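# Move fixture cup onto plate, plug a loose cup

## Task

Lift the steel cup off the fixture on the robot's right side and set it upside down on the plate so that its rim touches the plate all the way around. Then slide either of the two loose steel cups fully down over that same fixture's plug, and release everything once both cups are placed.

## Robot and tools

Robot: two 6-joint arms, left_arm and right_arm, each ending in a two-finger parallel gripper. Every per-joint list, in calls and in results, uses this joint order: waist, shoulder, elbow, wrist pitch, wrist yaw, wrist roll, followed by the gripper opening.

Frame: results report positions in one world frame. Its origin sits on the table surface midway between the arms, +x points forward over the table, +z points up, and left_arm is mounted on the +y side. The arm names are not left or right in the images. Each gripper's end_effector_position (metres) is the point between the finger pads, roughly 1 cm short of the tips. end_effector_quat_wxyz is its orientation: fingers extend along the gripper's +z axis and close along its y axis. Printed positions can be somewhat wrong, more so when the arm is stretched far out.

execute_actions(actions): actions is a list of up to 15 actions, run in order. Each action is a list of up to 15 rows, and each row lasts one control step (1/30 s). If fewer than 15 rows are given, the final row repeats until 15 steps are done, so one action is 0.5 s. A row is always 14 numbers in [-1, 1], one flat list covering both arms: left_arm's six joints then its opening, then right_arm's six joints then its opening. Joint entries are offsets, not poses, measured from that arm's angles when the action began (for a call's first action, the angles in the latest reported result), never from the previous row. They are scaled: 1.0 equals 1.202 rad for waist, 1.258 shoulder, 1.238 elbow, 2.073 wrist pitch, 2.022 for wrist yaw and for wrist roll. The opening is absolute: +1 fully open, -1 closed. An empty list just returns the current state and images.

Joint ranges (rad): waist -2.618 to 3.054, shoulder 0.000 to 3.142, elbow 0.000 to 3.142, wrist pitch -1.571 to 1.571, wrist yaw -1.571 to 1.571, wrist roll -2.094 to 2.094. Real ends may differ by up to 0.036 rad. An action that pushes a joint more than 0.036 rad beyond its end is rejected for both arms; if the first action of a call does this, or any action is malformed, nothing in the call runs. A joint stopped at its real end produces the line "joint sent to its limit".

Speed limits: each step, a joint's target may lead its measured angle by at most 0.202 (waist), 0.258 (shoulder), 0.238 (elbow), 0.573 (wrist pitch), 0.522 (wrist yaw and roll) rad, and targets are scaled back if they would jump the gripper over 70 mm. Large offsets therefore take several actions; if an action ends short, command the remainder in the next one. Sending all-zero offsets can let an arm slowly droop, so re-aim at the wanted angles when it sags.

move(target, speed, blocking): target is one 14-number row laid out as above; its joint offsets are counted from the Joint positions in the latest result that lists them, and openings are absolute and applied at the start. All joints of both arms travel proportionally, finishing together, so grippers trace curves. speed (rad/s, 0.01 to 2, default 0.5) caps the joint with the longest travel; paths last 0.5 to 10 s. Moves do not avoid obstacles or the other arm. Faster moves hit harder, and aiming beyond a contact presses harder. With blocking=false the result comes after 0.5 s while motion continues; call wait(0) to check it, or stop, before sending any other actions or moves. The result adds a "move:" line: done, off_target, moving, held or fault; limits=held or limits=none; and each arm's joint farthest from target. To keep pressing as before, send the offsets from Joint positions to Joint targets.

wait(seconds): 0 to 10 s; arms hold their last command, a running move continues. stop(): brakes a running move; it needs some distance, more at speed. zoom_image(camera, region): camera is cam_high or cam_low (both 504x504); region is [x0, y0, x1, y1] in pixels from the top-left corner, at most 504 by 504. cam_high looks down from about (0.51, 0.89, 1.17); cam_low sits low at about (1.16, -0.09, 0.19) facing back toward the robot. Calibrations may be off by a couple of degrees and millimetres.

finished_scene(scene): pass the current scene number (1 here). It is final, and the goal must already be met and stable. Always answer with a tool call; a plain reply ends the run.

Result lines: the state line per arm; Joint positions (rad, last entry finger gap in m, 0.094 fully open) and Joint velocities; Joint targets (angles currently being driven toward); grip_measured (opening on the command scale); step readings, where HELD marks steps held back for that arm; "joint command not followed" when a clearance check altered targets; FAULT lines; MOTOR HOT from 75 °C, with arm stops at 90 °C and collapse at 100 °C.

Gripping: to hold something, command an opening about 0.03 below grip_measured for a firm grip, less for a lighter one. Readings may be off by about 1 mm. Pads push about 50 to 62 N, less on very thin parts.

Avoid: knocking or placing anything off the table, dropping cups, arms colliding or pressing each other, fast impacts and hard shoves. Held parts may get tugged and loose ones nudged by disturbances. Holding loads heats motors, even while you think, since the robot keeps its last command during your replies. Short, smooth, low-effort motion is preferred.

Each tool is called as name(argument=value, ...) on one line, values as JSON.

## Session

execute_actions(actions=[])

Scene clock: 0.00 s.
left_arm: end_effector_position=(+0.1955, +0.2731, +0.1195) grip_measured=+1.000 end_effector_quat_wxyz=(-0.049, -0.528, +0.824, +0.200) | right_arm: end_effector_position=(+0.4396, +0.1415, +0.3837) grip_measured=+1.000 end_effector_quat_wxyz=(+0.477, +0.048, +0.812, +0.334)
Joint names: [waist, shoulder, elbow, wrist pitch, wrist yaw, wrist roll]
Joint positions: left_arm=[ 0.039  1.618  1.244 -1.532 -0.25  -1.283  0.094] | right_arm=[ 0.757  2.011  2.209 -0.533  0.21   0.744  0.094]
Joint velocities: left_arm=[ 0.022 -0.012  0.012  0.051  0.051 -0.022  0.   ] | right_arm=[-0.027 -0.012  0.007 -0.066 -0.022 -0.007  0.   ]
Motor temperatures (°C, as the motors report them): left_arm=[20 20 21 22 20 23] | right_arm=[22 23 19 21 19 21]
Joint targets: left_arm=[0.039 1.609 1.253 -1.534 -0.259 -1.285] | right_arm=[0.757 2.004 2.216 -0.538 0.213 0.739]

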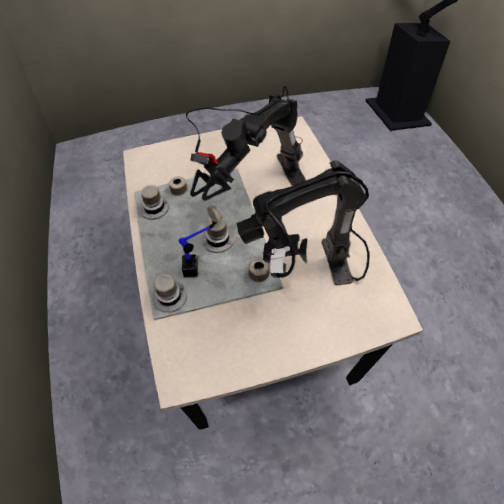

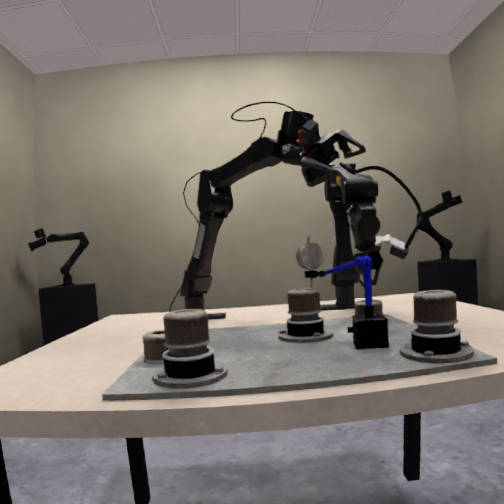

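move(target=[0,-0.007,0.007,0,0,0,1,-0.564,0.130,-0.359,0.155,-0.109,-0.371,1], speed=0.8)

zoom_image(camera="cam_high", region=[120,120,260,240])

zoom_image(camera="cam_low", region=[100,200,300,400])

Scene clock: 2.07 s.
left_arm: end_effector_position=(+0.1955, +0.2731, +0.1195) grip_measured=+1.000 end_effector_quat_wxyz=(-0.049, -0.528, +0.824, +0.200) | right_arm: end_effector_position=(+0.6073, -0.1892, +0.1463) grip_measured=+1.000 end_effector_quat_wxyz=(+0.451, -0.041, +0.892, +0.021)
Joint names: [waist, shoulder, elbow, wrist pitch, wrist yaw, wrist roll]
Joint positions: left_arm=[ 0.039  1.618  1.244 -1.532 -0.25  -1.283  0.094] | right_arm=[ 0.074  2.176  1.768 -0.228 -0.001 -0.001  0.094]
Joint velocities: left_arm=[-0.012  0.012  0.032 -0.022  0.007 -0.037  0.   ] | right_arm=[-0.012  0.017  0.007 -0.125  0.051  0.095  0.   ]
Motor temperatures (°C, as the motors report them): left_arm=[20 20 22 22 20 23] | right_arm=[22 24 19 21 19 21]
Joint targets: left_arm=[0.039 1.609 1.253 -1.532 -0.250 -1.283] | right_arm=[0.079 2.175 1.764 -0.212 -0.010 -0.007]
move: done; limits=none; left_arm: farthest joint: the shoulder, 0.008 radians from its target (0.008 radians at the start); right_arm: farthest joint: the wrist pitch, 0.016 radians from its target (0.322 radians at the start)

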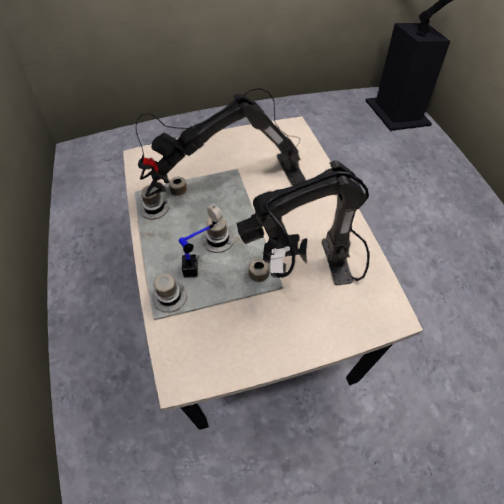

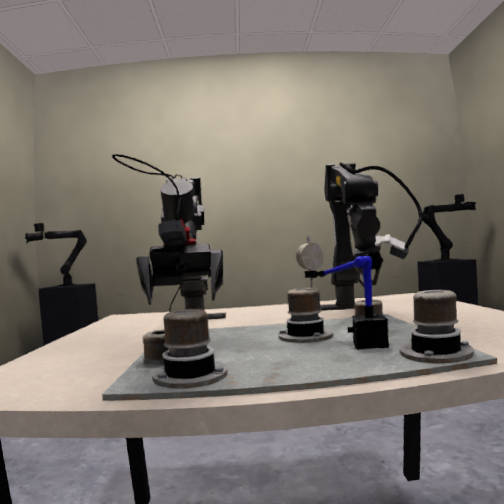

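Region (120, 120, 260, 240) of cam_high's 504x504 image, scaled by 3.600, with more detail than that image has; it fills the top 432 rows of this view, and the rest is white.

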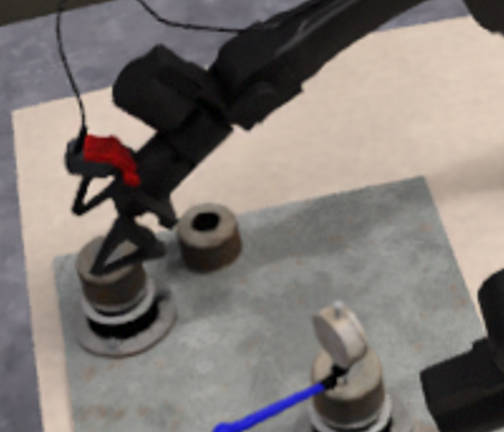

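Region (100, 200, 300, 400) of cam_low's 504x504 image, scaled by 2.520, with more detail than that image has.

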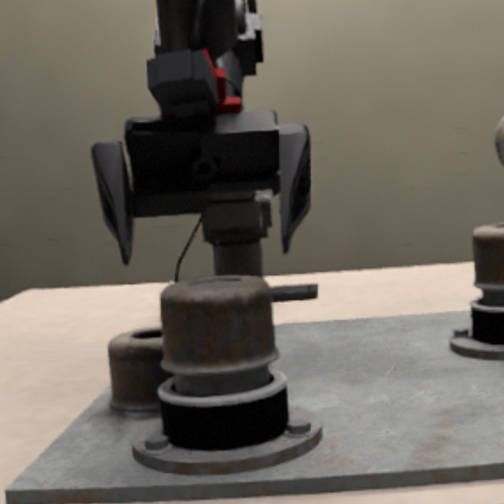

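move(target=[0,-0.007,0.007,0,0,0,1,0.013,0.060,-0.110,0.1095,0,0,1], speed=0.35)

zoom_image(camera="cam_high", region=[120,120,260,240])

zoom_image(camera="cam_low", region=[100,200,300,400])

Scene clock: 3.77 s.
left_arm: end_effector_position=(+0.1955, +0.2731, +0.1195) grip_measured=+1.000 end_effector_quat_wxyz=(-0.049, -0.528, +0.824, +0.200) | right_arm: end_effector_position=(+0.6104, -0.1851, +0.0897) grip_measured=+1.000 end_effector_quat_wxyz=(+0.456, -0.044, +0.889, +0.022)
Joint names: [waist, shoulder, elbow, wrist pitch, wrist yaw, wrist roll]
Joint positions: left_arm=[ 0.039  1.618  1.244 -1.532 -0.25  -1.283  0.094] | right_arm=[ 0.08   2.245  1.639 -0.016 -0.001 -0.001  0.094]
Joint velocities: left_arm=[-0.007  0.007  0.012 -0.007 -0.037 -0.066  0.   ] | right_arm=[-0.007 -0.007  0.012 -0.066  0.037 -0.051  0.   ]
Motor temperatures (°C, as the motors report them): left_arm=[20 21 22 22 20 23] | right_arm=[22 24 20 22 19 21]
Joint targets: left_arm=[0.039 1.609 1.253 -1.532 -0.250 -1.283] | right_arm=[0.089 2.251 1.632 -0.000 -0.001 -0.001]
move: done; limits=none; left_arm: farthest joint: the shoulder, 0.008 radians from its target (0.008 radians at the start); right_arm: farthest joint: the wrist pitch, 0.015 radians from its target (0.227 radians at the start)

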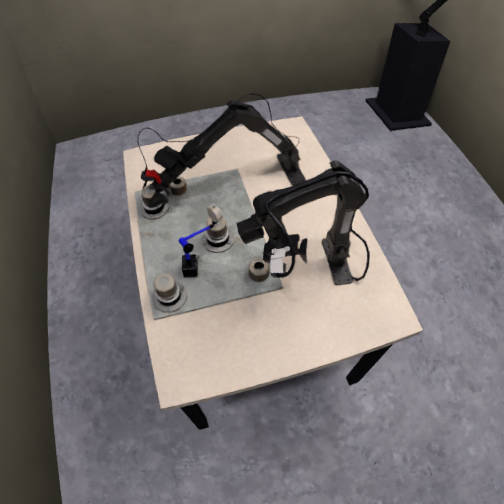

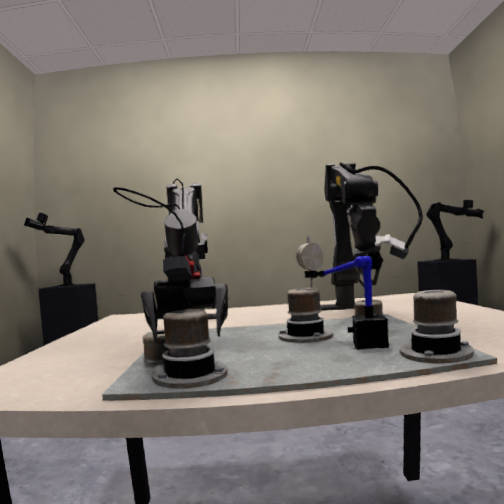

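Region (120, 120, 260, 240) of cam_high's 504x504 image, scaled by 3.600, with more detail than that image has; it fills the top 432 rows of this view, and the rest is white.

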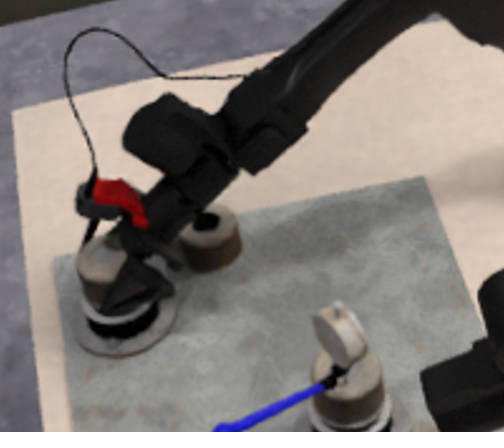

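Region (100, 200, 300, 400) of cam_low's 504x504 image, scaled by 2.520, with more detail than that image has.

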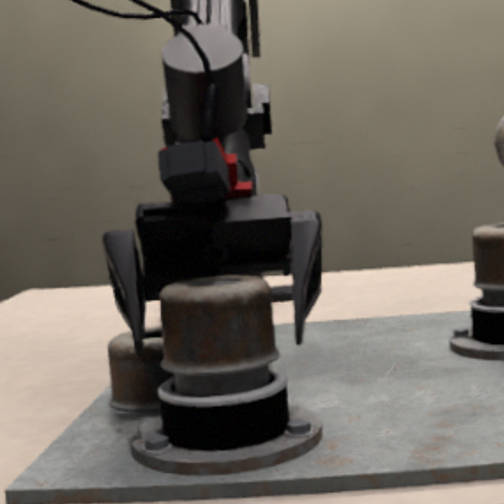

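execute_actions(actions=[[[0,-0.007,0.007,0,0,0,1,0,0,0,0,0,0,0.35]],[[0,-0.007,0.007,0,0,0,1,0,-0.010,0,0,0,0,0.35],[0,-0.007,0.007,0,0,0,1,0,-0.020,0,0,0,0,0.35],[0,-0.007,0.007,0,0,0,1,0,-0.030,0.005,0,0,0,0.35],[0,-0.007,0.007,0,0,0,1,0,-0.038,0.012,0,0,0,0.35],[0,-0.007,0.007,0,0,0,1,0,-0.044,0.020,0,0,0,0.35],[0,-0.007,0.007,0,0,0,1,0,-0.048,0.028,-0.003,0,0,0.35],[0,-0.007,0.007,0,0,0,1,0,-0.051,0.033,-0.007,0,0,0.35],[0,-0.007,0.007,0,0,0,1,0,-0.054,0.038,-0.011,0,0,0.35],[0,-0.007,0.007,0,0,0,1,0,-0.057,0.043,-0.015,0,0,0.35],[0,-0.007,0.007,0,0,0,1,0,-0.060,0.048,-0.019,0,0,0.35],[0,-0.007,0.007,0,0,0,1,0,-0.063,0.053,-0.023,0,0,0.35],[0,-0.007,0.007,0,0,0,1,0,-0.066,0.058,-0.027,0,0,0.35],[0,-0.007,0.007,0,0,0,1,0,-0.069,0.063,-0.031,0,0,0.35],[0,-0.007,0.007,0,0,0,1,0,-0.072,0.068,-0.035,0,0,0.35],[0,-0.007,0.007,0,0,0,1,0,-0.075,0.073,-0.039,0,0,0.35]]])

wait(seconds=0.4)

Scene clock: 5.13 s.
left_arm: end_effector_position=(+0.1955, +0.2731, +0.1195) grip_measured=+1.000 end_effector_quat_wxyz=(-0.049, -0.528, +0.824, +0.200) | right_arm: end_effector_position=(+0.6107, -0.1854, +0.1082) grip_measured=+0.454 end_effector_quat_wxyz=(+0.456, -0.043, +0.888, +0.022)
Joint names: [waist, shoulder, elbow, wrist pitch, wrist yaw, wrist roll]
Joint positions: left_arm=[ 0.039  1.618  1.244 -1.532 -0.25  -1.283  0.094] | right_arm=[ 0.08   2.222  1.677 -0.077  0.    -0.001  0.068]
Joint velocities: left_arm=[ 0.007  0.022  0.002  0.022 -0.125 -0.022  0.   ] | right_arm=[-0.007 -0.227  0.134 -0.418 -0.037  0.022  0.   ]
Motor temperatures (°C, as the motors report them): left_arm=[20 21 22 22 20 23] | right_arm=[22 25 20 22 19 21]
Joint targets: left_arm=[0.039 1.609 1.253 -1.532 -0.250 -1.283] | right_arm=[0.080 2.151 1.730 -0.097 -0.001 -0.001]
Step readings (joint positions; steps 1 to 15: 1st action; 16 to 30: 2nd action):
0: left_arm=[0.039 1.618 1.244 -1.532 -0.250 -1.283] | right_arm=[0.080 2.245 1.639 -0.016 -0.001 -0.001]
1: left_arm=[0.039 1.618 1.244 -1.532 -0.250 -1.283] | right_arm=[0.080 2.245 1.639 -0.016 -0.001 -0.001]
2: left_arm=[0.039 1.618 1.244 -1.532 -0.250 -1.283] | right_arm=[0.080 2.245 1.639 -0.016 -0.001 -0.001]
4: left_arm=[0.039 1.618 1.244 -1.532 -0.250 -1.283] | right_arm=[0.080 2.245 1.639 -0.016 -0.001 -0.001]
8: left_arm=[0.039 1.618 1.244 -1.532 -0.250 -1.283] | right_arm=[0.080 2.245 1.639 -0.016 -0.001 -0.001]
15: left_arm=[0.039 1.618 1.244 -1.532 -0.250 -1.283] | right_arm=[0.080 2.245 1.639 -0.016 -0.001 -0.001]
16: left_arm=[0.039 1.618 1.244 -1.532 -0.250 -1.283] | right_arm=[0.080 2.245 1.639 -0.016 -0.001 -0.001]
17: left_arm=[0.039 1.618 1.244 -1.532 -0.250 -1.283] | right_arm=[0.080 2.245 1.639 -0.016 -0.001 -0.001]
19: left_arm=[0.039 1.618 1.244 -1.532 -0.250 -1.283] | right_arm=[0.080 2.243 1.639 -0.016 -0.001 -0.001]
23: left_arm=[0.039 1.618 1.244 -1.532 -0.250 -1.283] | right_arm=[0.080 2.242 1.642 -0.020 -0.000 -0.001]
30: Joint positions above

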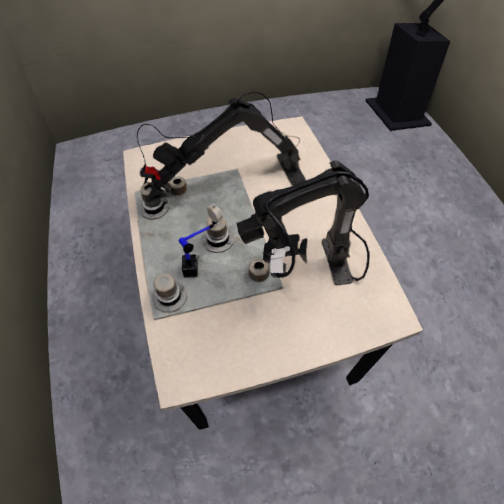

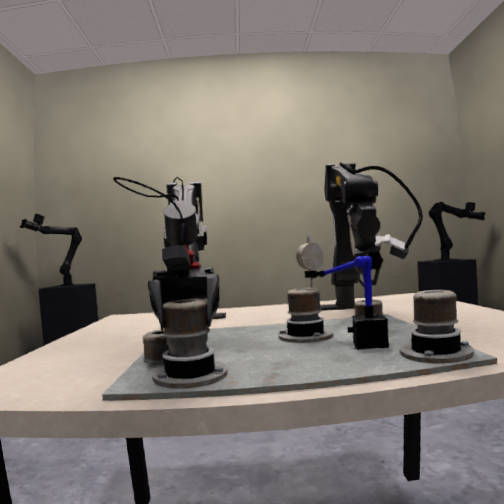

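Scene clock: 5.53 s.
left_arm: end_effector_position=(+0.1955, +0.2731, +0.1195) grip_measured=+1.000 end_effector_quat_wxyz=(-0.049, -0.528, +0.824, +0.200) | right_arm: end_effector_position=(+0.6102, -0.1855, +0.1356) grip_measured=+0.454 end_effector_quat_wxyz=(+0.469, -0.043, +0.882, +0.022)
Joint names: [waist, shoulder, elbow, wrist pitch, wrist yaw, wrist roll]
Joint positions: left_arm=[ 0.039  1.618  1.244 -1.532 -0.25  -1.283  0.094] | right_arm=[ 0.08   2.181  1.7   -0.113  0.001 -0.001  0.068]
Joint velocities: left_arm=[-0.012 -0.007 -0.007 -0.022  0.051 -0.022  0.   ] | right_arm=[ 0.002  0.002  0.002 -0.139 -0.007  0.022 -0.   ]
Motor temperatures (°C, as the motors report them): left_arm=[20 21 22 22 20 23] | right_arm=[22 26 20 22 19 21]
Joint targets: left_arm=[0.039 1.609 1.253 -1.532 -0.250 -1.283] | right_arm=[0.080 2.151 1.730 -0.097 -0.001 -0.001]
wait: 0.40 s; no rest

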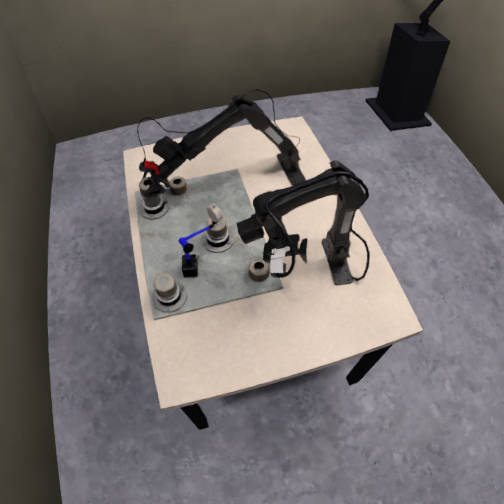

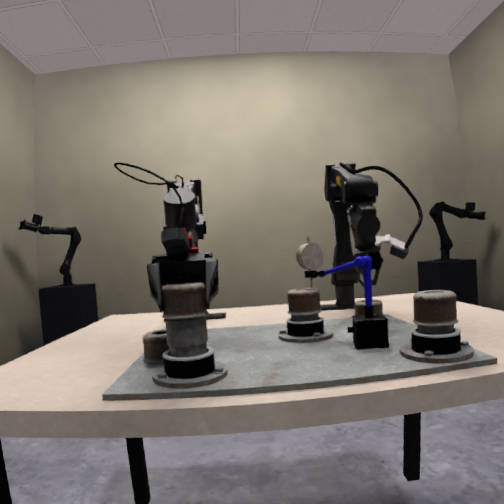

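execute_actions(actions=[])

move(target=[0,-0.007,0.007,0,0,0,1,0,-0.045,0.14,-0.08,0,0,0.35], speed=0.3)

Scene clock: 6.43 s.
left_arm: end_effector_position=(+0.1955, +0.2731, +0.1195) grip_measured=+1.000 end_effector_quat_wxyz=(-0.049, -0.528, +0.824, +0.200) | right_arm: end_effector_position=(+0.6090, -0.1856, +0.1339) grip_measured=+0.454 end_effector_quat_wxyz=(+0.465, -0.043, +0.884, +0.022)
Joint names: [waist, shoulder, elbow, wrist pitch, wrist yaw, wrist roll]
Joint positions: left_arm=[ 0.039  1.618  1.244 -1.532 -0.25  -1.283  0.094] | right_arm=[ 0.08   2.181  1.7   -0.121  0.001 -0.001  0.068]
Joint velocities: left_arm=[-0.012 -0.022  0.012 -0.022 -0.051 -0.037  0.   ] | right_arm=[-0.002  0.012  0.007 -0.037 -0.051 -0.022 -0.001]
Motor temperatures (°C, as the motors report them): left_arm=[20 21 22 22 20 23] | right_arm=[22 26 20 22 19 21]
Joint targets: left_arm=[0.039 1.609 1.253 -1.532 -0.250 -1.283] | right_arm=[0.080 2.151 1.730 -0.097 -0.001 -0.001]

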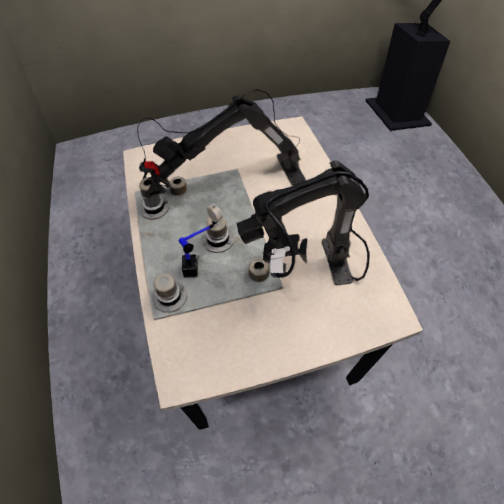

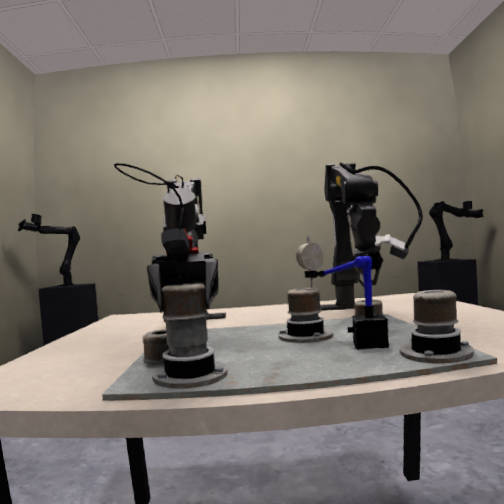

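Scene clock: 7.80 s.
left_arm: end_effector_position=(+0.1955, +0.2731, +0.1195) grip_measured=+1.000 end_effector_quat_wxyz=(-0.049, -0.528, +0.824, +0.200) | right_arm: end_effector_position=(+0.6067, -0.1859, +0.1714) grip_measured=+0.454 end_effector_quat_wxyz=(+0.452, -0.043, +0.891, +0.021)
Joint names: [waist, shoulder, elbow, wrist pitch, wrist yaw, wrist roll]
Joint positions: left_arm=[ 0.039  1.618  1.244 -1.532 -0.25  -1.283  0.094] | right_arm=[ 0.08   2.159  1.839 -0.311  0.001 -0.001  0.068]
Joint velocities: left_arm=[-0.002 -0.012  0.002 -0.066 -0.007  0.007  0.   ] | right_arm=[-0.017  0.007 -0.002  0.007 -0.051 -0.007  0.   ]
Motor temperatures (°C, as the motors report them): left_arm=[20 21 22 22 20 23] | right_arm=[22 27 21 23 19 21]
Joint targets: left_arm=[0.039 1.609 1.253 -1.532 -0.250 -1.283] | right_arm=[0.080 2.124 1.873 -0.288 0.001 -0.001]
move: off_target (right_arm); limits=none; left_arm: farthest joint: the shoulder, 0.008 radians from its target (0.008 radians at the start); right_arm: farthest joint: the shoulder, 0.035 radians from its target (0.056 radians at the start)

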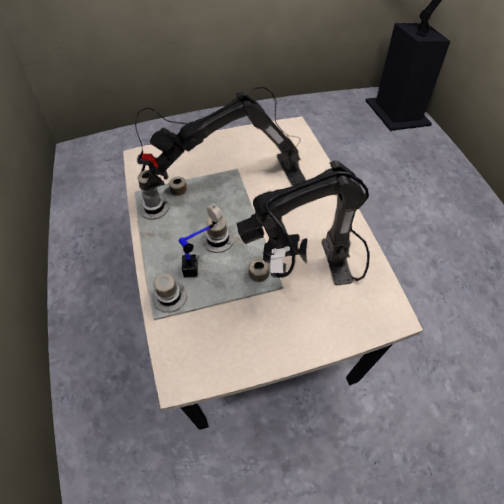

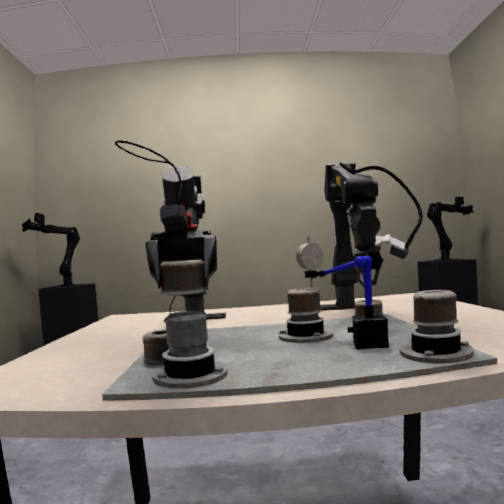

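move(target=[0,-0.007,0.007,0,0,0,1,0.099,-0.615,-0.994,0.272,0,0,0.35], speed=0.9)

move(target=[0,-0.007,0.007,0,0,0,1,0,0.1,-0.119,0.135,0,0,0.35], speed=0.4)

Scene clock: 11.37 s.
left_arm: end_effector_position=(+0.1955, +0.2731, +0.1195) grip_measured=+1.000 end_effector_quat_wxyz=(-0.049, -0.528, +0.824, +0.200) | right_arm: end_effector_position=(+0.3768, -0.1653, +0.0966) grip_measured=+0.454 end_effector_quat_wxyz=(+0.454, -0.092, +0.885, +0.046)
Joint names: [waist, shoulder, elbow, wrist pitch, wrist yaw, wrist roll]
Joint positions: left_arm=[ 0.039  1.618  1.244 -1.532 -0.25  -1.283  0.094] | right_arm=[ 0.189  1.424  0.605  0.195  0.002 -0.001  0.068]
Joint velocities: left_arm=[ 0.002  0.002 -0.002  0.007 -0.022 -0.037  0.   ] | right_arm=[-0.017  0.012  0.017  0.022 -0.066 -0.066 -0.   ]
Motor temperatures (°C, as the motors report them): left_arm=[20 22 22 22 20 23] | right_arm=[22 28 21 23 19 21]
Joint targets: left_arm=[0.039 1.609 1.253 -1.532 -0.250 -1.283] | right_arm=[0.199 1.385 0.608 0.253 0.001 -0.001]
move: off_target (right_arm); limits=none; left_arm: farthest joint: the shoulder, 0.008 radians from its target (0.008 radians at the start); right_arm: farthest joint: the wrist pitch, 0.058 radians from its target (0.564 radians at the start)

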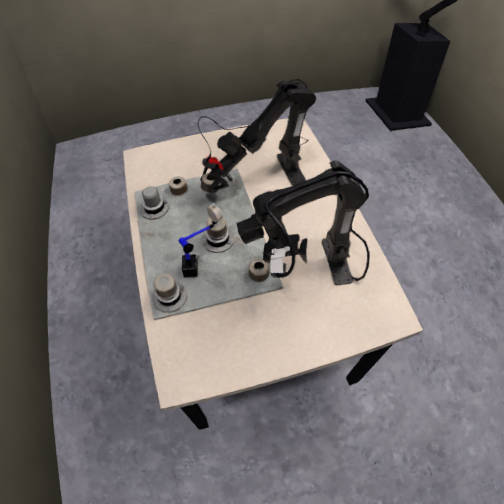

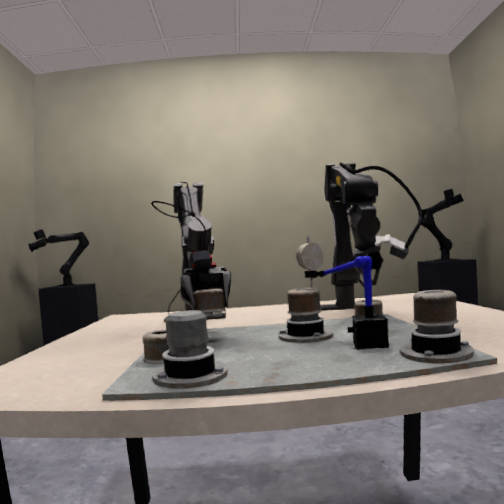

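Scene clock: 12.80 s.
left_arm: end_effector_position=(+0.1955, +0.2731, +0.1195) grip_measured=+1.000 end_effector_quat_wxyz=(-0.049, -0.528, +0.824, +0.200) | right_arm: end_effector_position=(+0.3590, -0.1690, +0.0406) grip_measured=+0.454 end_effector_quat_wxyz=(+0.435, -0.093, +0.895, +0.044)
Joint names: [waist, shoulder, elbow, wrist pitch, wrist yaw, wrist roll]
Joint positions: left_arm=[ 0.039  1.618  1.244 -1.532 -0.25  -1.283  0.094] | right_arm=[ 0.189  1.543  0.46   0.418  0.002 -0.001  0.068]
Joint velocities: left_arm=[-0.007 -0.002  0.007 -0.007 -0.037 -0.022  0.   ] | right_arm=[-0.012  0.002  0.012  0.022 -0.007 -0.007  0.001]
Motor temperatures (°C, as the motors report them): left_arm=[20 22 22 22 20 23] | right_arm=[22 28 21 24 19 21]
Joint targets: left_arm=[0.039 1.609 1.253 -1.532 -0.250 -1.283] | right_arm=[0.189 1.549 0.457 0.475 0.002 -0.001]
move: off_target (right_arm); limits=none; left_arm: farthest joint: the shoulder, 0.008 radians from its target (0.008 radians at the start); right_arm: farthest joint: the wrist pitch, 0.057 radians from its target (0.280 radians at the start)

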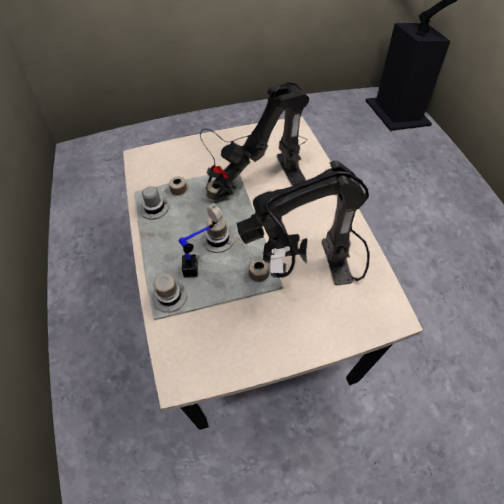

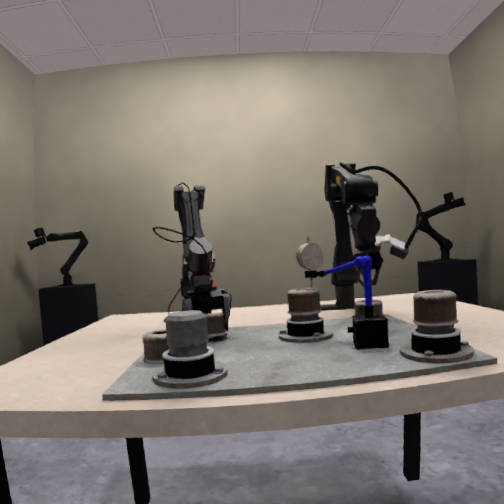

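move(target=[0,-0.007,0.007,0,0,0,1,0,0.022,-0.003,0.036,0,0,0.35], speed=0.1)

zoom_image(camera="cam_low", region=[140,260,280,360])

Scene clock: 14.10 s.
left_arm: end_effector_position=(+0.1955, +0.2731, +0.1195) grip_measured=+1.000 end_effector_quat_wxyz=(-0.049, -0.528, +0.824, +0.200) | right_arm: end_effector_position=(+0.3601, -0.1687, +0.0371) grip_measured=+0.454 end_effector_quat_wxyz=(+0.434, -0.093, +0.895, +0.044)
Joint names: [waist, shoulder, elbow, wrist pitch, wrist yaw, wrist roll]
Joint positions: left_arm=[ 0.039  1.618  1.244 -1.532 -0.25  -1.283  0.094] | right_arm=[ 0.189  1.563  0.46   0.435  0.002 -0.001  0.068]
Joint velocities: left_arm=[ 0.002  0.002 -0.002  0.022 -0.051 -0.007  0.   ] | right_arm=[-0.002  0.012  0.012 -0.022 -0.007 -0.022 -0.001]
Motor temperatures (°C, as the motors report them): left_arm=[20 22 22 22 20 23] | right_arm=[22 28 21 24 19 21]
Joint targets: left_arm=[0.039 1.609 1.253 -1.532 -0.250 -1.283] | right_arm=[0.189 1.571 0.456 0.492 0.002 -0.001]
move: off_target (right_arm); limits=none; left_arm: farthest joint: the shoulder, 0.008 radians from its target (0.008 radians at the start); right_arm: farthest joint: the wrist pitch, 0.057 radians from its target (0.075 radians at the start)

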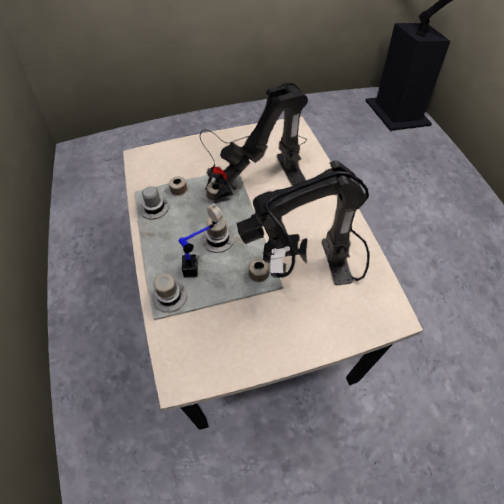

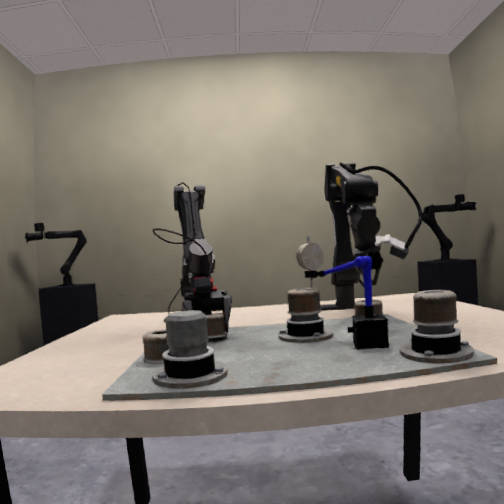

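Region (140, 260, 280, 360) of cam_low's 504x504 image, scaled by 3.600, with more detail than that image has; it fills the top 360 rows of this view, and the rest is white.

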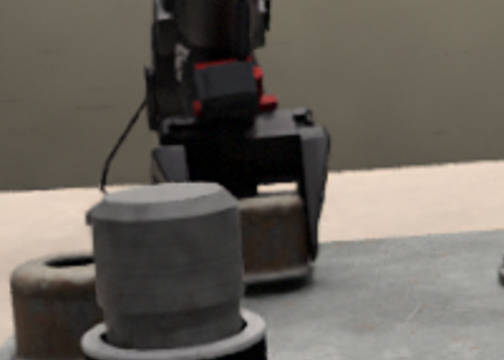

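Still a few mm above.

move(target=[0,-0.007,0.007,0,0,0,1,0,0.03,-0.003,0.036,0,0,0.35], speed=0.1)

zoom_image(camera="cam_low", region=[140,260,280,360])

Scene clock: 15.43 s.
left_arm: end_effector_position=(+0.1955, +0.2731, +0.1195) grip_measured=+1.000 end_effector_quat_wxyz=(-0.049, -0.528, +0.824, +0.200) | right_arm: end_effector_position=(+0.3628, -0.1682, +0.0348) grip_measured=+0.454 end_effector_quat_wxyz=(+0.438, -0.092, +0.893, +0.044)
Joint names: [waist, shoulder, elbow, wrist pitch, wrist yaw, wrist roll]
Joint positions: left_arm=[ 0.039  1.618  1.244 -1.532 -0.25  -1.283  0.094] | right_arm=[ 0.189  1.586  0.46   0.466  0.002 -0.001  0.068]
Joint velocities: left_arm=[-0.012 -0.017 -0.002 -0.051 -0.007 -0.051  0.   ] | right_arm=[-0.017 -0.002 -0.012  0.022 -0.037  0.007  0.002]
Motor temperatures (°C, as the motors report them): left_arm=[20 22 23 22 20 23] | right_arm=[22 28 21 24 19 21]
Joint targets: left_arm=[0.039 1.609 1.253 -1.532 -0.250 -1.283] | right_arm=[0.189 1.601 0.456 0.510 0.002 -0.001]
move: off_target (right_arm); limits=none; left_arm: farthest joint: the shoulder, 0.008 radians from its target (0.008 radians at the start); right_arm: farthest joint: the wrist pitch, 0.043 radians from its target (0.074 radians at the start)

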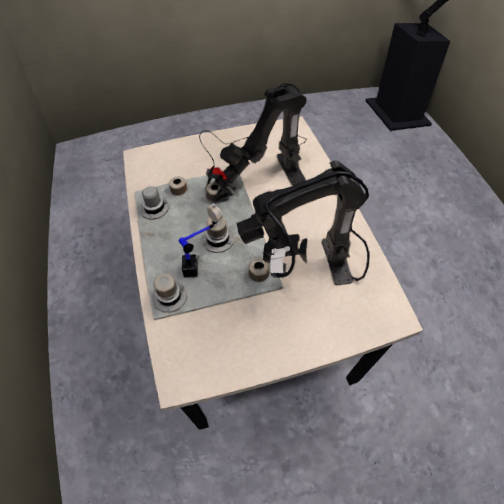

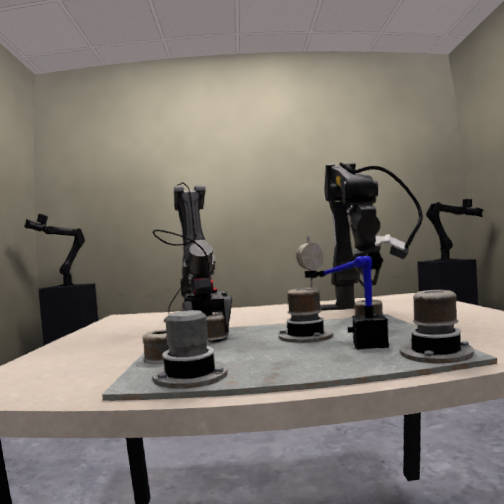

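Region (140, 260, 280, 360) of cam_low's 504x504 image, scaled by 3.600, with more detail than that image has; it fills the top 360 rows of this view, and the rest is white.

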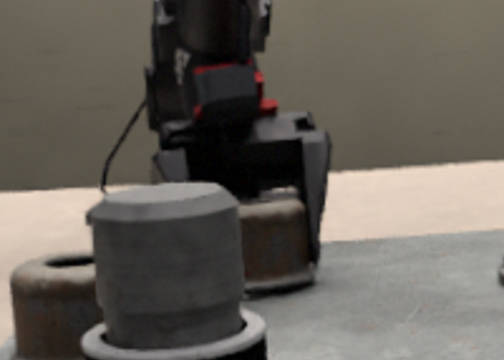

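Contact. Release and lift.

execute_actions(actions=[[[0,-0.007,0.007,0,0,0,1,0,0.008,0,0.008,0,0,0.44],[0,-0.007,0.007,0,0,0,1,0,0.008,0,0.006,0,0,0.45],[0,-0.007,0.007,0,0,0,1,0,0.008,0,0.004,0,0,0.46],[0,-0.007,0.007,0,0,0,1,0,0.008,0,0.004,0,0,0.47],[0,-0.007,0.007,0,0,0,1,0,0.008,0,0.004,0,0,0.48],[0,-0.007,0.007,0,0,0,1,0,0.008,0,0.004,0,0,0.5],[0,-0.007,0.007,0,0,0,1,0,0.008,0,0.004,0,0,0.52],[0,-0.007,0.007,0,0,0,1,0,0.008,0,0.004,0,0,0.56],[0,-0.007,0.007,0,0,0,1,0,0.008,0,0.004,0,0,0.65],[0,-0.007,0.007,0,0,0,1,0,0.008,0,0.004,0,0,1]]])

move(target=[0,-0.007,0.007,0,0,0,1,0,-0.17,0.165,-0.17,0,0,1], speed=0.6)

Scene clock: 16.33 s.
left_arm: end_effector_position=(+0.1955, +0.2731, +0.1195) grip_measured=+1.000 end_effector_quat_wxyz=(-0.049, -0.528, +0.824, +0.200) | right_arm: end_effector_position=(+0.3629, -0.1681, +0.0349) grip_measured=+1.000 end_effector_quat_wxyz=(+0.438, -0.092, +0.893, +0.044)
Joint names: [waist, shoulder, elbow, wrist pitch, wrist yaw, wrist roll]
Joint positions: left_arm=[ 0.039  1.618  1.244 -1.532 -0.25  -1.283  0.094] | right_arm=[ 0.189  1.586  0.46   0.467  0.002 -0.001  0.094]
Joint velocities: left_arm=[ 0.012  0.017  0.012 -0.007 -0.022  0.051  0.   ] | right_arm=[-0.007 -0.002 -0.022  0.007  0.037 -0.022  0.   ]
Motor temperatures (°C, as the motors report them): left_arm=[20 22 23 22 20 23] | right_arm=[22 27 21 24 19 21]
Joint targets: left_arm=[0.039 1.609 1.253 -1.532 -0.250 -1.283] | right_arm=[0.189 1.596 0.460 0.474 0.002 -0.001]
Step readings (joint positions):
0: left_arm=[0.039 1.618 1.244 -1.532 -0.250 -1.283] | right_arm=[0.189 1.586 0.460 0.466 0.002 -0.001]
1: left_arm=[0.039 1.618 1.244 -1.532 -0.250 -1.283] | right_arm=[0.189 1.586 0.460 0.466 0.002 -0.001]
2: left_arm=[0.039 1.618 1.244 -1.532 -0.250 -1.283] | right_arm=[0.189 1.586 0.460 0.466 0.002 -0.001]
4: left_arm=[0.039 1.618 1.244 -1.532 -0.250 -1.283] | right_arm=[0.189 1.586 0.460 0.466 0.002 -0.001]
8: left_arm=[0.039 1.618 1.244 -1.532 -0.250 -1.283] | right_arm=[0.189 1.586 0.460 0.467 0.002 -0.001]
15: Joint positions above

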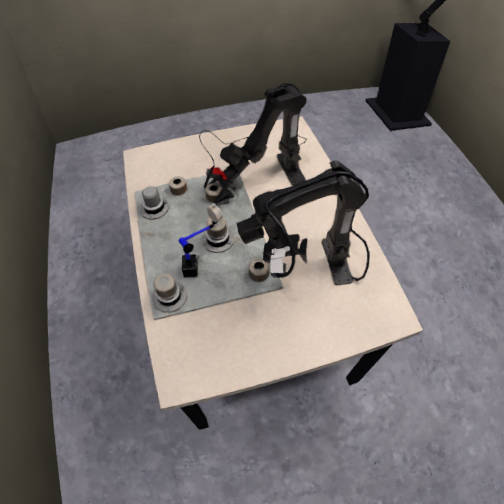

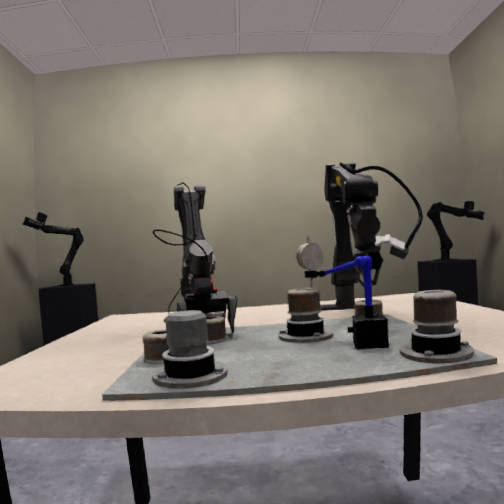

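Scene clock: 17.77 s.
left_arm: end_effector_position=(+0.1955, +0.2731, +0.1195) grip_measured=+1.000 end_effector_quat_wxyz=(-0.049, -0.528, +0.824, +0.200) | right_arm: end_effector_position=(+0.3792, -0.1647, +0.1121) grip_measured=+1.000 end_effector_quat_wxyz=(+0.457, -0.091, +0.883, +0.046)
Joint names: [waist, shoulder, elbow, wrist pitch, wrist yaw, wrist roll]
Joint positions: left_arm=[ 0.039  1.618  1.244 -1.532 -0.25  -1.283  0.094] | right_arm=[ 0.189  1.393  0.645  0.133  0.002 -0.001  0.094]
Joint velocities: left_arm=[ 0.007 -0.012 -0.007  0.081  0.037 -0.007  0.   ] | right_arm=[ 0.012  0.002 -0.007 -0.066 -0.066 -0.037  0.   ]
Motor temperatures (°C, as the motors report them): left_arm=[20 22 23 21 20 23] | right_arm=[22 27 21 24 19 21]
Joint targets: left_arm=[0.039 1.609 1.253 -1.532 -0.250 -1.283] | right_arm=[0.189 1.372 0.664 0.114 0.002 -0.001]
move: off_target (right_arm); limits=none; left_arm: farthest joint: the shoulder, 0.008 radians from its target (0.008 radians at the start); right_arm: farthest joint: the shoulder, 0.021 radians from its target (0.214 radians at the start)

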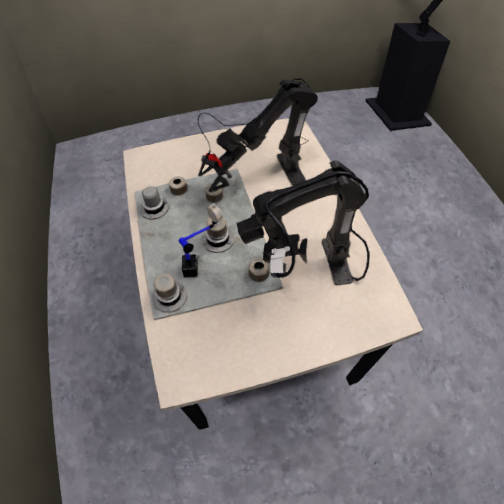

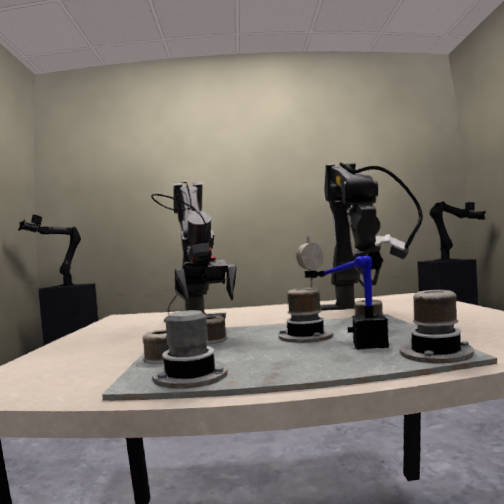

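move(target=[0,-0.007,0.007,0,0,0,1,-0.184,0.351,0.384,-0.015,0,0,1], speed=0.8)

zoom_image(camera="cam_high", region=[130,130,250,220])

zoom_image(camera="cam_low", region=[100,250,240,380])

Scene clock: 19.10 s.
left_arm: end_effector_position=(+0.1955, +0.2731, +0.1195) grip_measured=+1.000 end_effector_quat_wxyz=(-0.049, -0.528, +0.824, +0.200) | right_arm: end_effector_position=(+0.5030, -0.2524, +0.1121) grip_measured=+1.000 end_effector_quat_wxyz=(+0.461, +0.005, +0.887, -0.004)
Joint names: [waist, shoulder, elbow, wrist pitch, wrist yaw, wrist roll]
Joint positions: left_arm=[ 0.039  1.618  1.244 -1.532 -0.25  -1.283  0.094] | right_arm=[-0.03   1.825  1.092  0.12   0.001 -0.001  0.094]
Joint velocities: left_arm=[-0.007 -0.002 -0.022 -0.051  0.022  0.081  0.   ] | right_arm=[-0.007  0.012 -0.022 -0.081 -0.051 -0.066  0.   ]
Motor temperatures (°C, as the motors report them): left_arm=[20 22 23 21 20 23] | right_arm=[22 27 22 24 19 21]
Joint targets: left_arm=[0.039 1.609 1.253 -1.532 -0.250 -1.283] | right_arm=[-0.032 1.835 1.120 0.102 0.002 -0.001]
move: off_target (right_arm); limits=none; left_arm: farthest joint: the shoulder, 0.008 radians from its target (0.008 radians at the start); right_arm: farthest joint: the elbow, 0.028 radians from its target (0.476 radians at the start)

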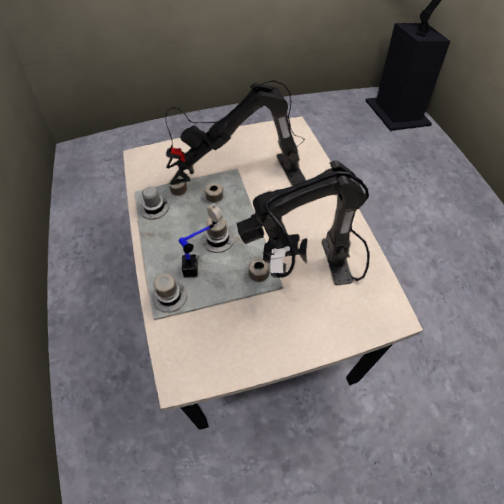

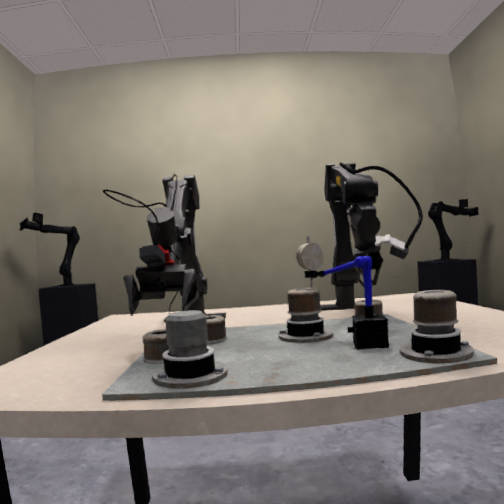

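Region (130, 130, 250, 220) of cam_high's 504x504 image, scaled by 4.200, with more detail than that image has; it fills the top 378 rows of this view, and the rest is white.

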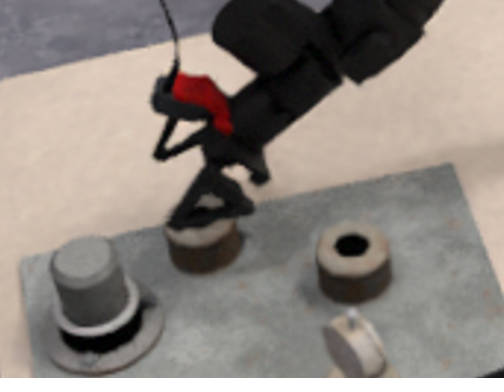

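Region (100, 250, 240, 380) of cam_low's 504x504 image, scaled by 3.600, with more detail than that image has; it fills the top 468 rows of this view, and the rest is white.

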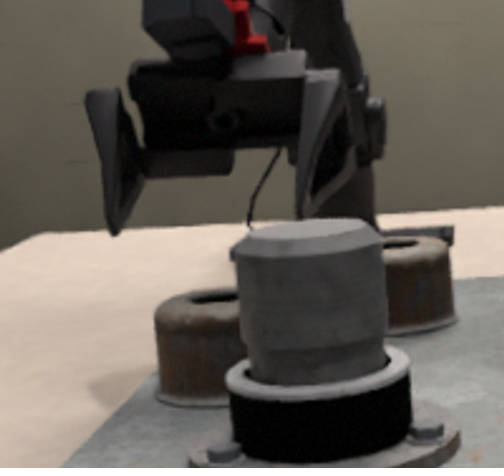

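move(target=[0,-0.007,0.007,0,0,0,1,0.013,0.129,-0.095,0.132,0,0,1], speed=0.4)

zoom_image(camera="cam_high", region=[130,130,250,220])

zoom_image(camera="cam_low", region=[100,250,240,380])

Scene clock: 24.47 s.
left_arm: end_effector_position=(+0.1955, +0.2731, +0.1195) grip_measured=+1.000 end_effector_quat_wxyz=(-0.049, -0.528, +0.824, +0.200) | right_arm: end_effector_position=(+0.5026, -0.2494, +0.0454) grip_measured=+1.000 end_effector_quat_wxyz=(+0.460, +0.003, +0.888, -0.002)
Joint names: [waist, shoulder, elbow, wrist pitch, wrist yaw, wrist roll]
Joint positions: left_arm=[ 0.039  1.618  1.244 -1.532 -0.25  -1.283  0.094] | right_arm=[-0.024  1.977  0.985  0.378  0.001 -0.001  0.094]
Joint velocities: left_arm=[-0.007 -0.017 -0.002  0.037 -0.051 -0.037  0.   ] | right_arm=[0.012 0.012 0.002 0.022 0.007 0.022 0.   ]
Motor temperatures (°C, as the motors report them): left_arm=[20 22 23 21 20 23] | right_arm=[22 27 22 25 19 21]
Joint targets: left_arm=[0.039 1.609 1.253 -1.532 -0.250 -1.283] | right_arm=[-0.015 1.987 0.975 0.393 0.001 -0.001]
move: done; limits=none; left_arm: farthest joint: the shoulder, 0.008 radians from its target (0.008 radians at the start); right_arm: farthest joint: the wrist pitch, 0.016 radians from its target (0.274 radians at the start)

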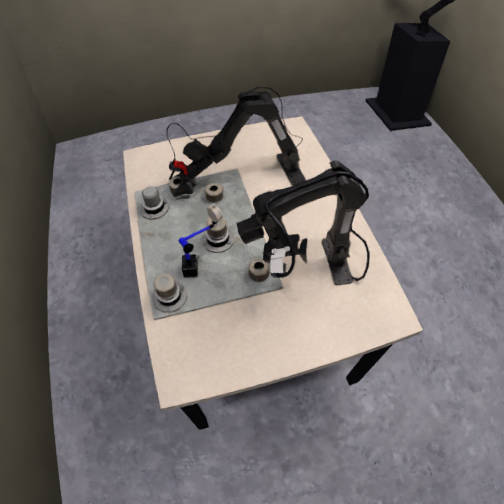

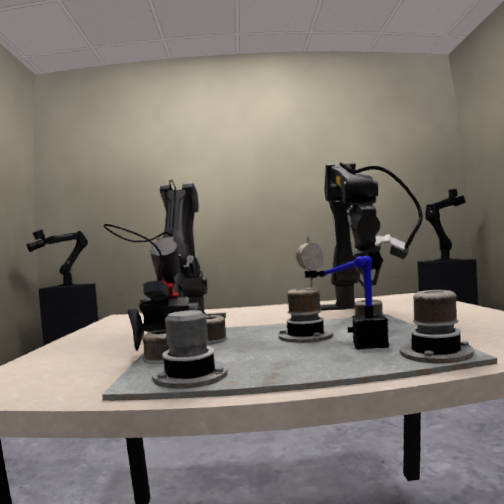

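Region (130, 130, 250, 220) of cam_high's 504x504 image, scaled by 4.200, with more detail than that image has; it fills the top 378 rows of this view, and the rest is white.

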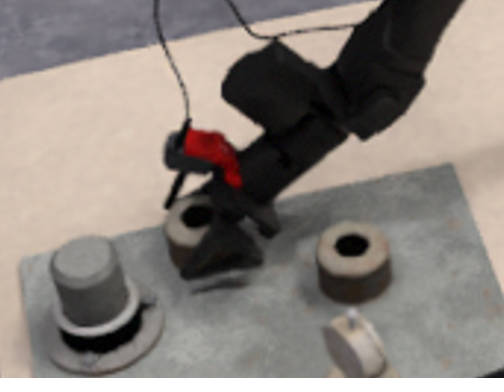

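Region (100, 250, 240, 380) of cam_low's 504x504 image, scaled by 3.600, with more detail than that image has; it fills the top 468 rows of this view, and the rest is white.

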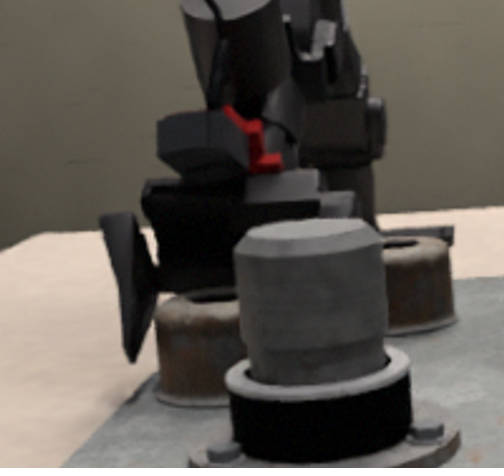

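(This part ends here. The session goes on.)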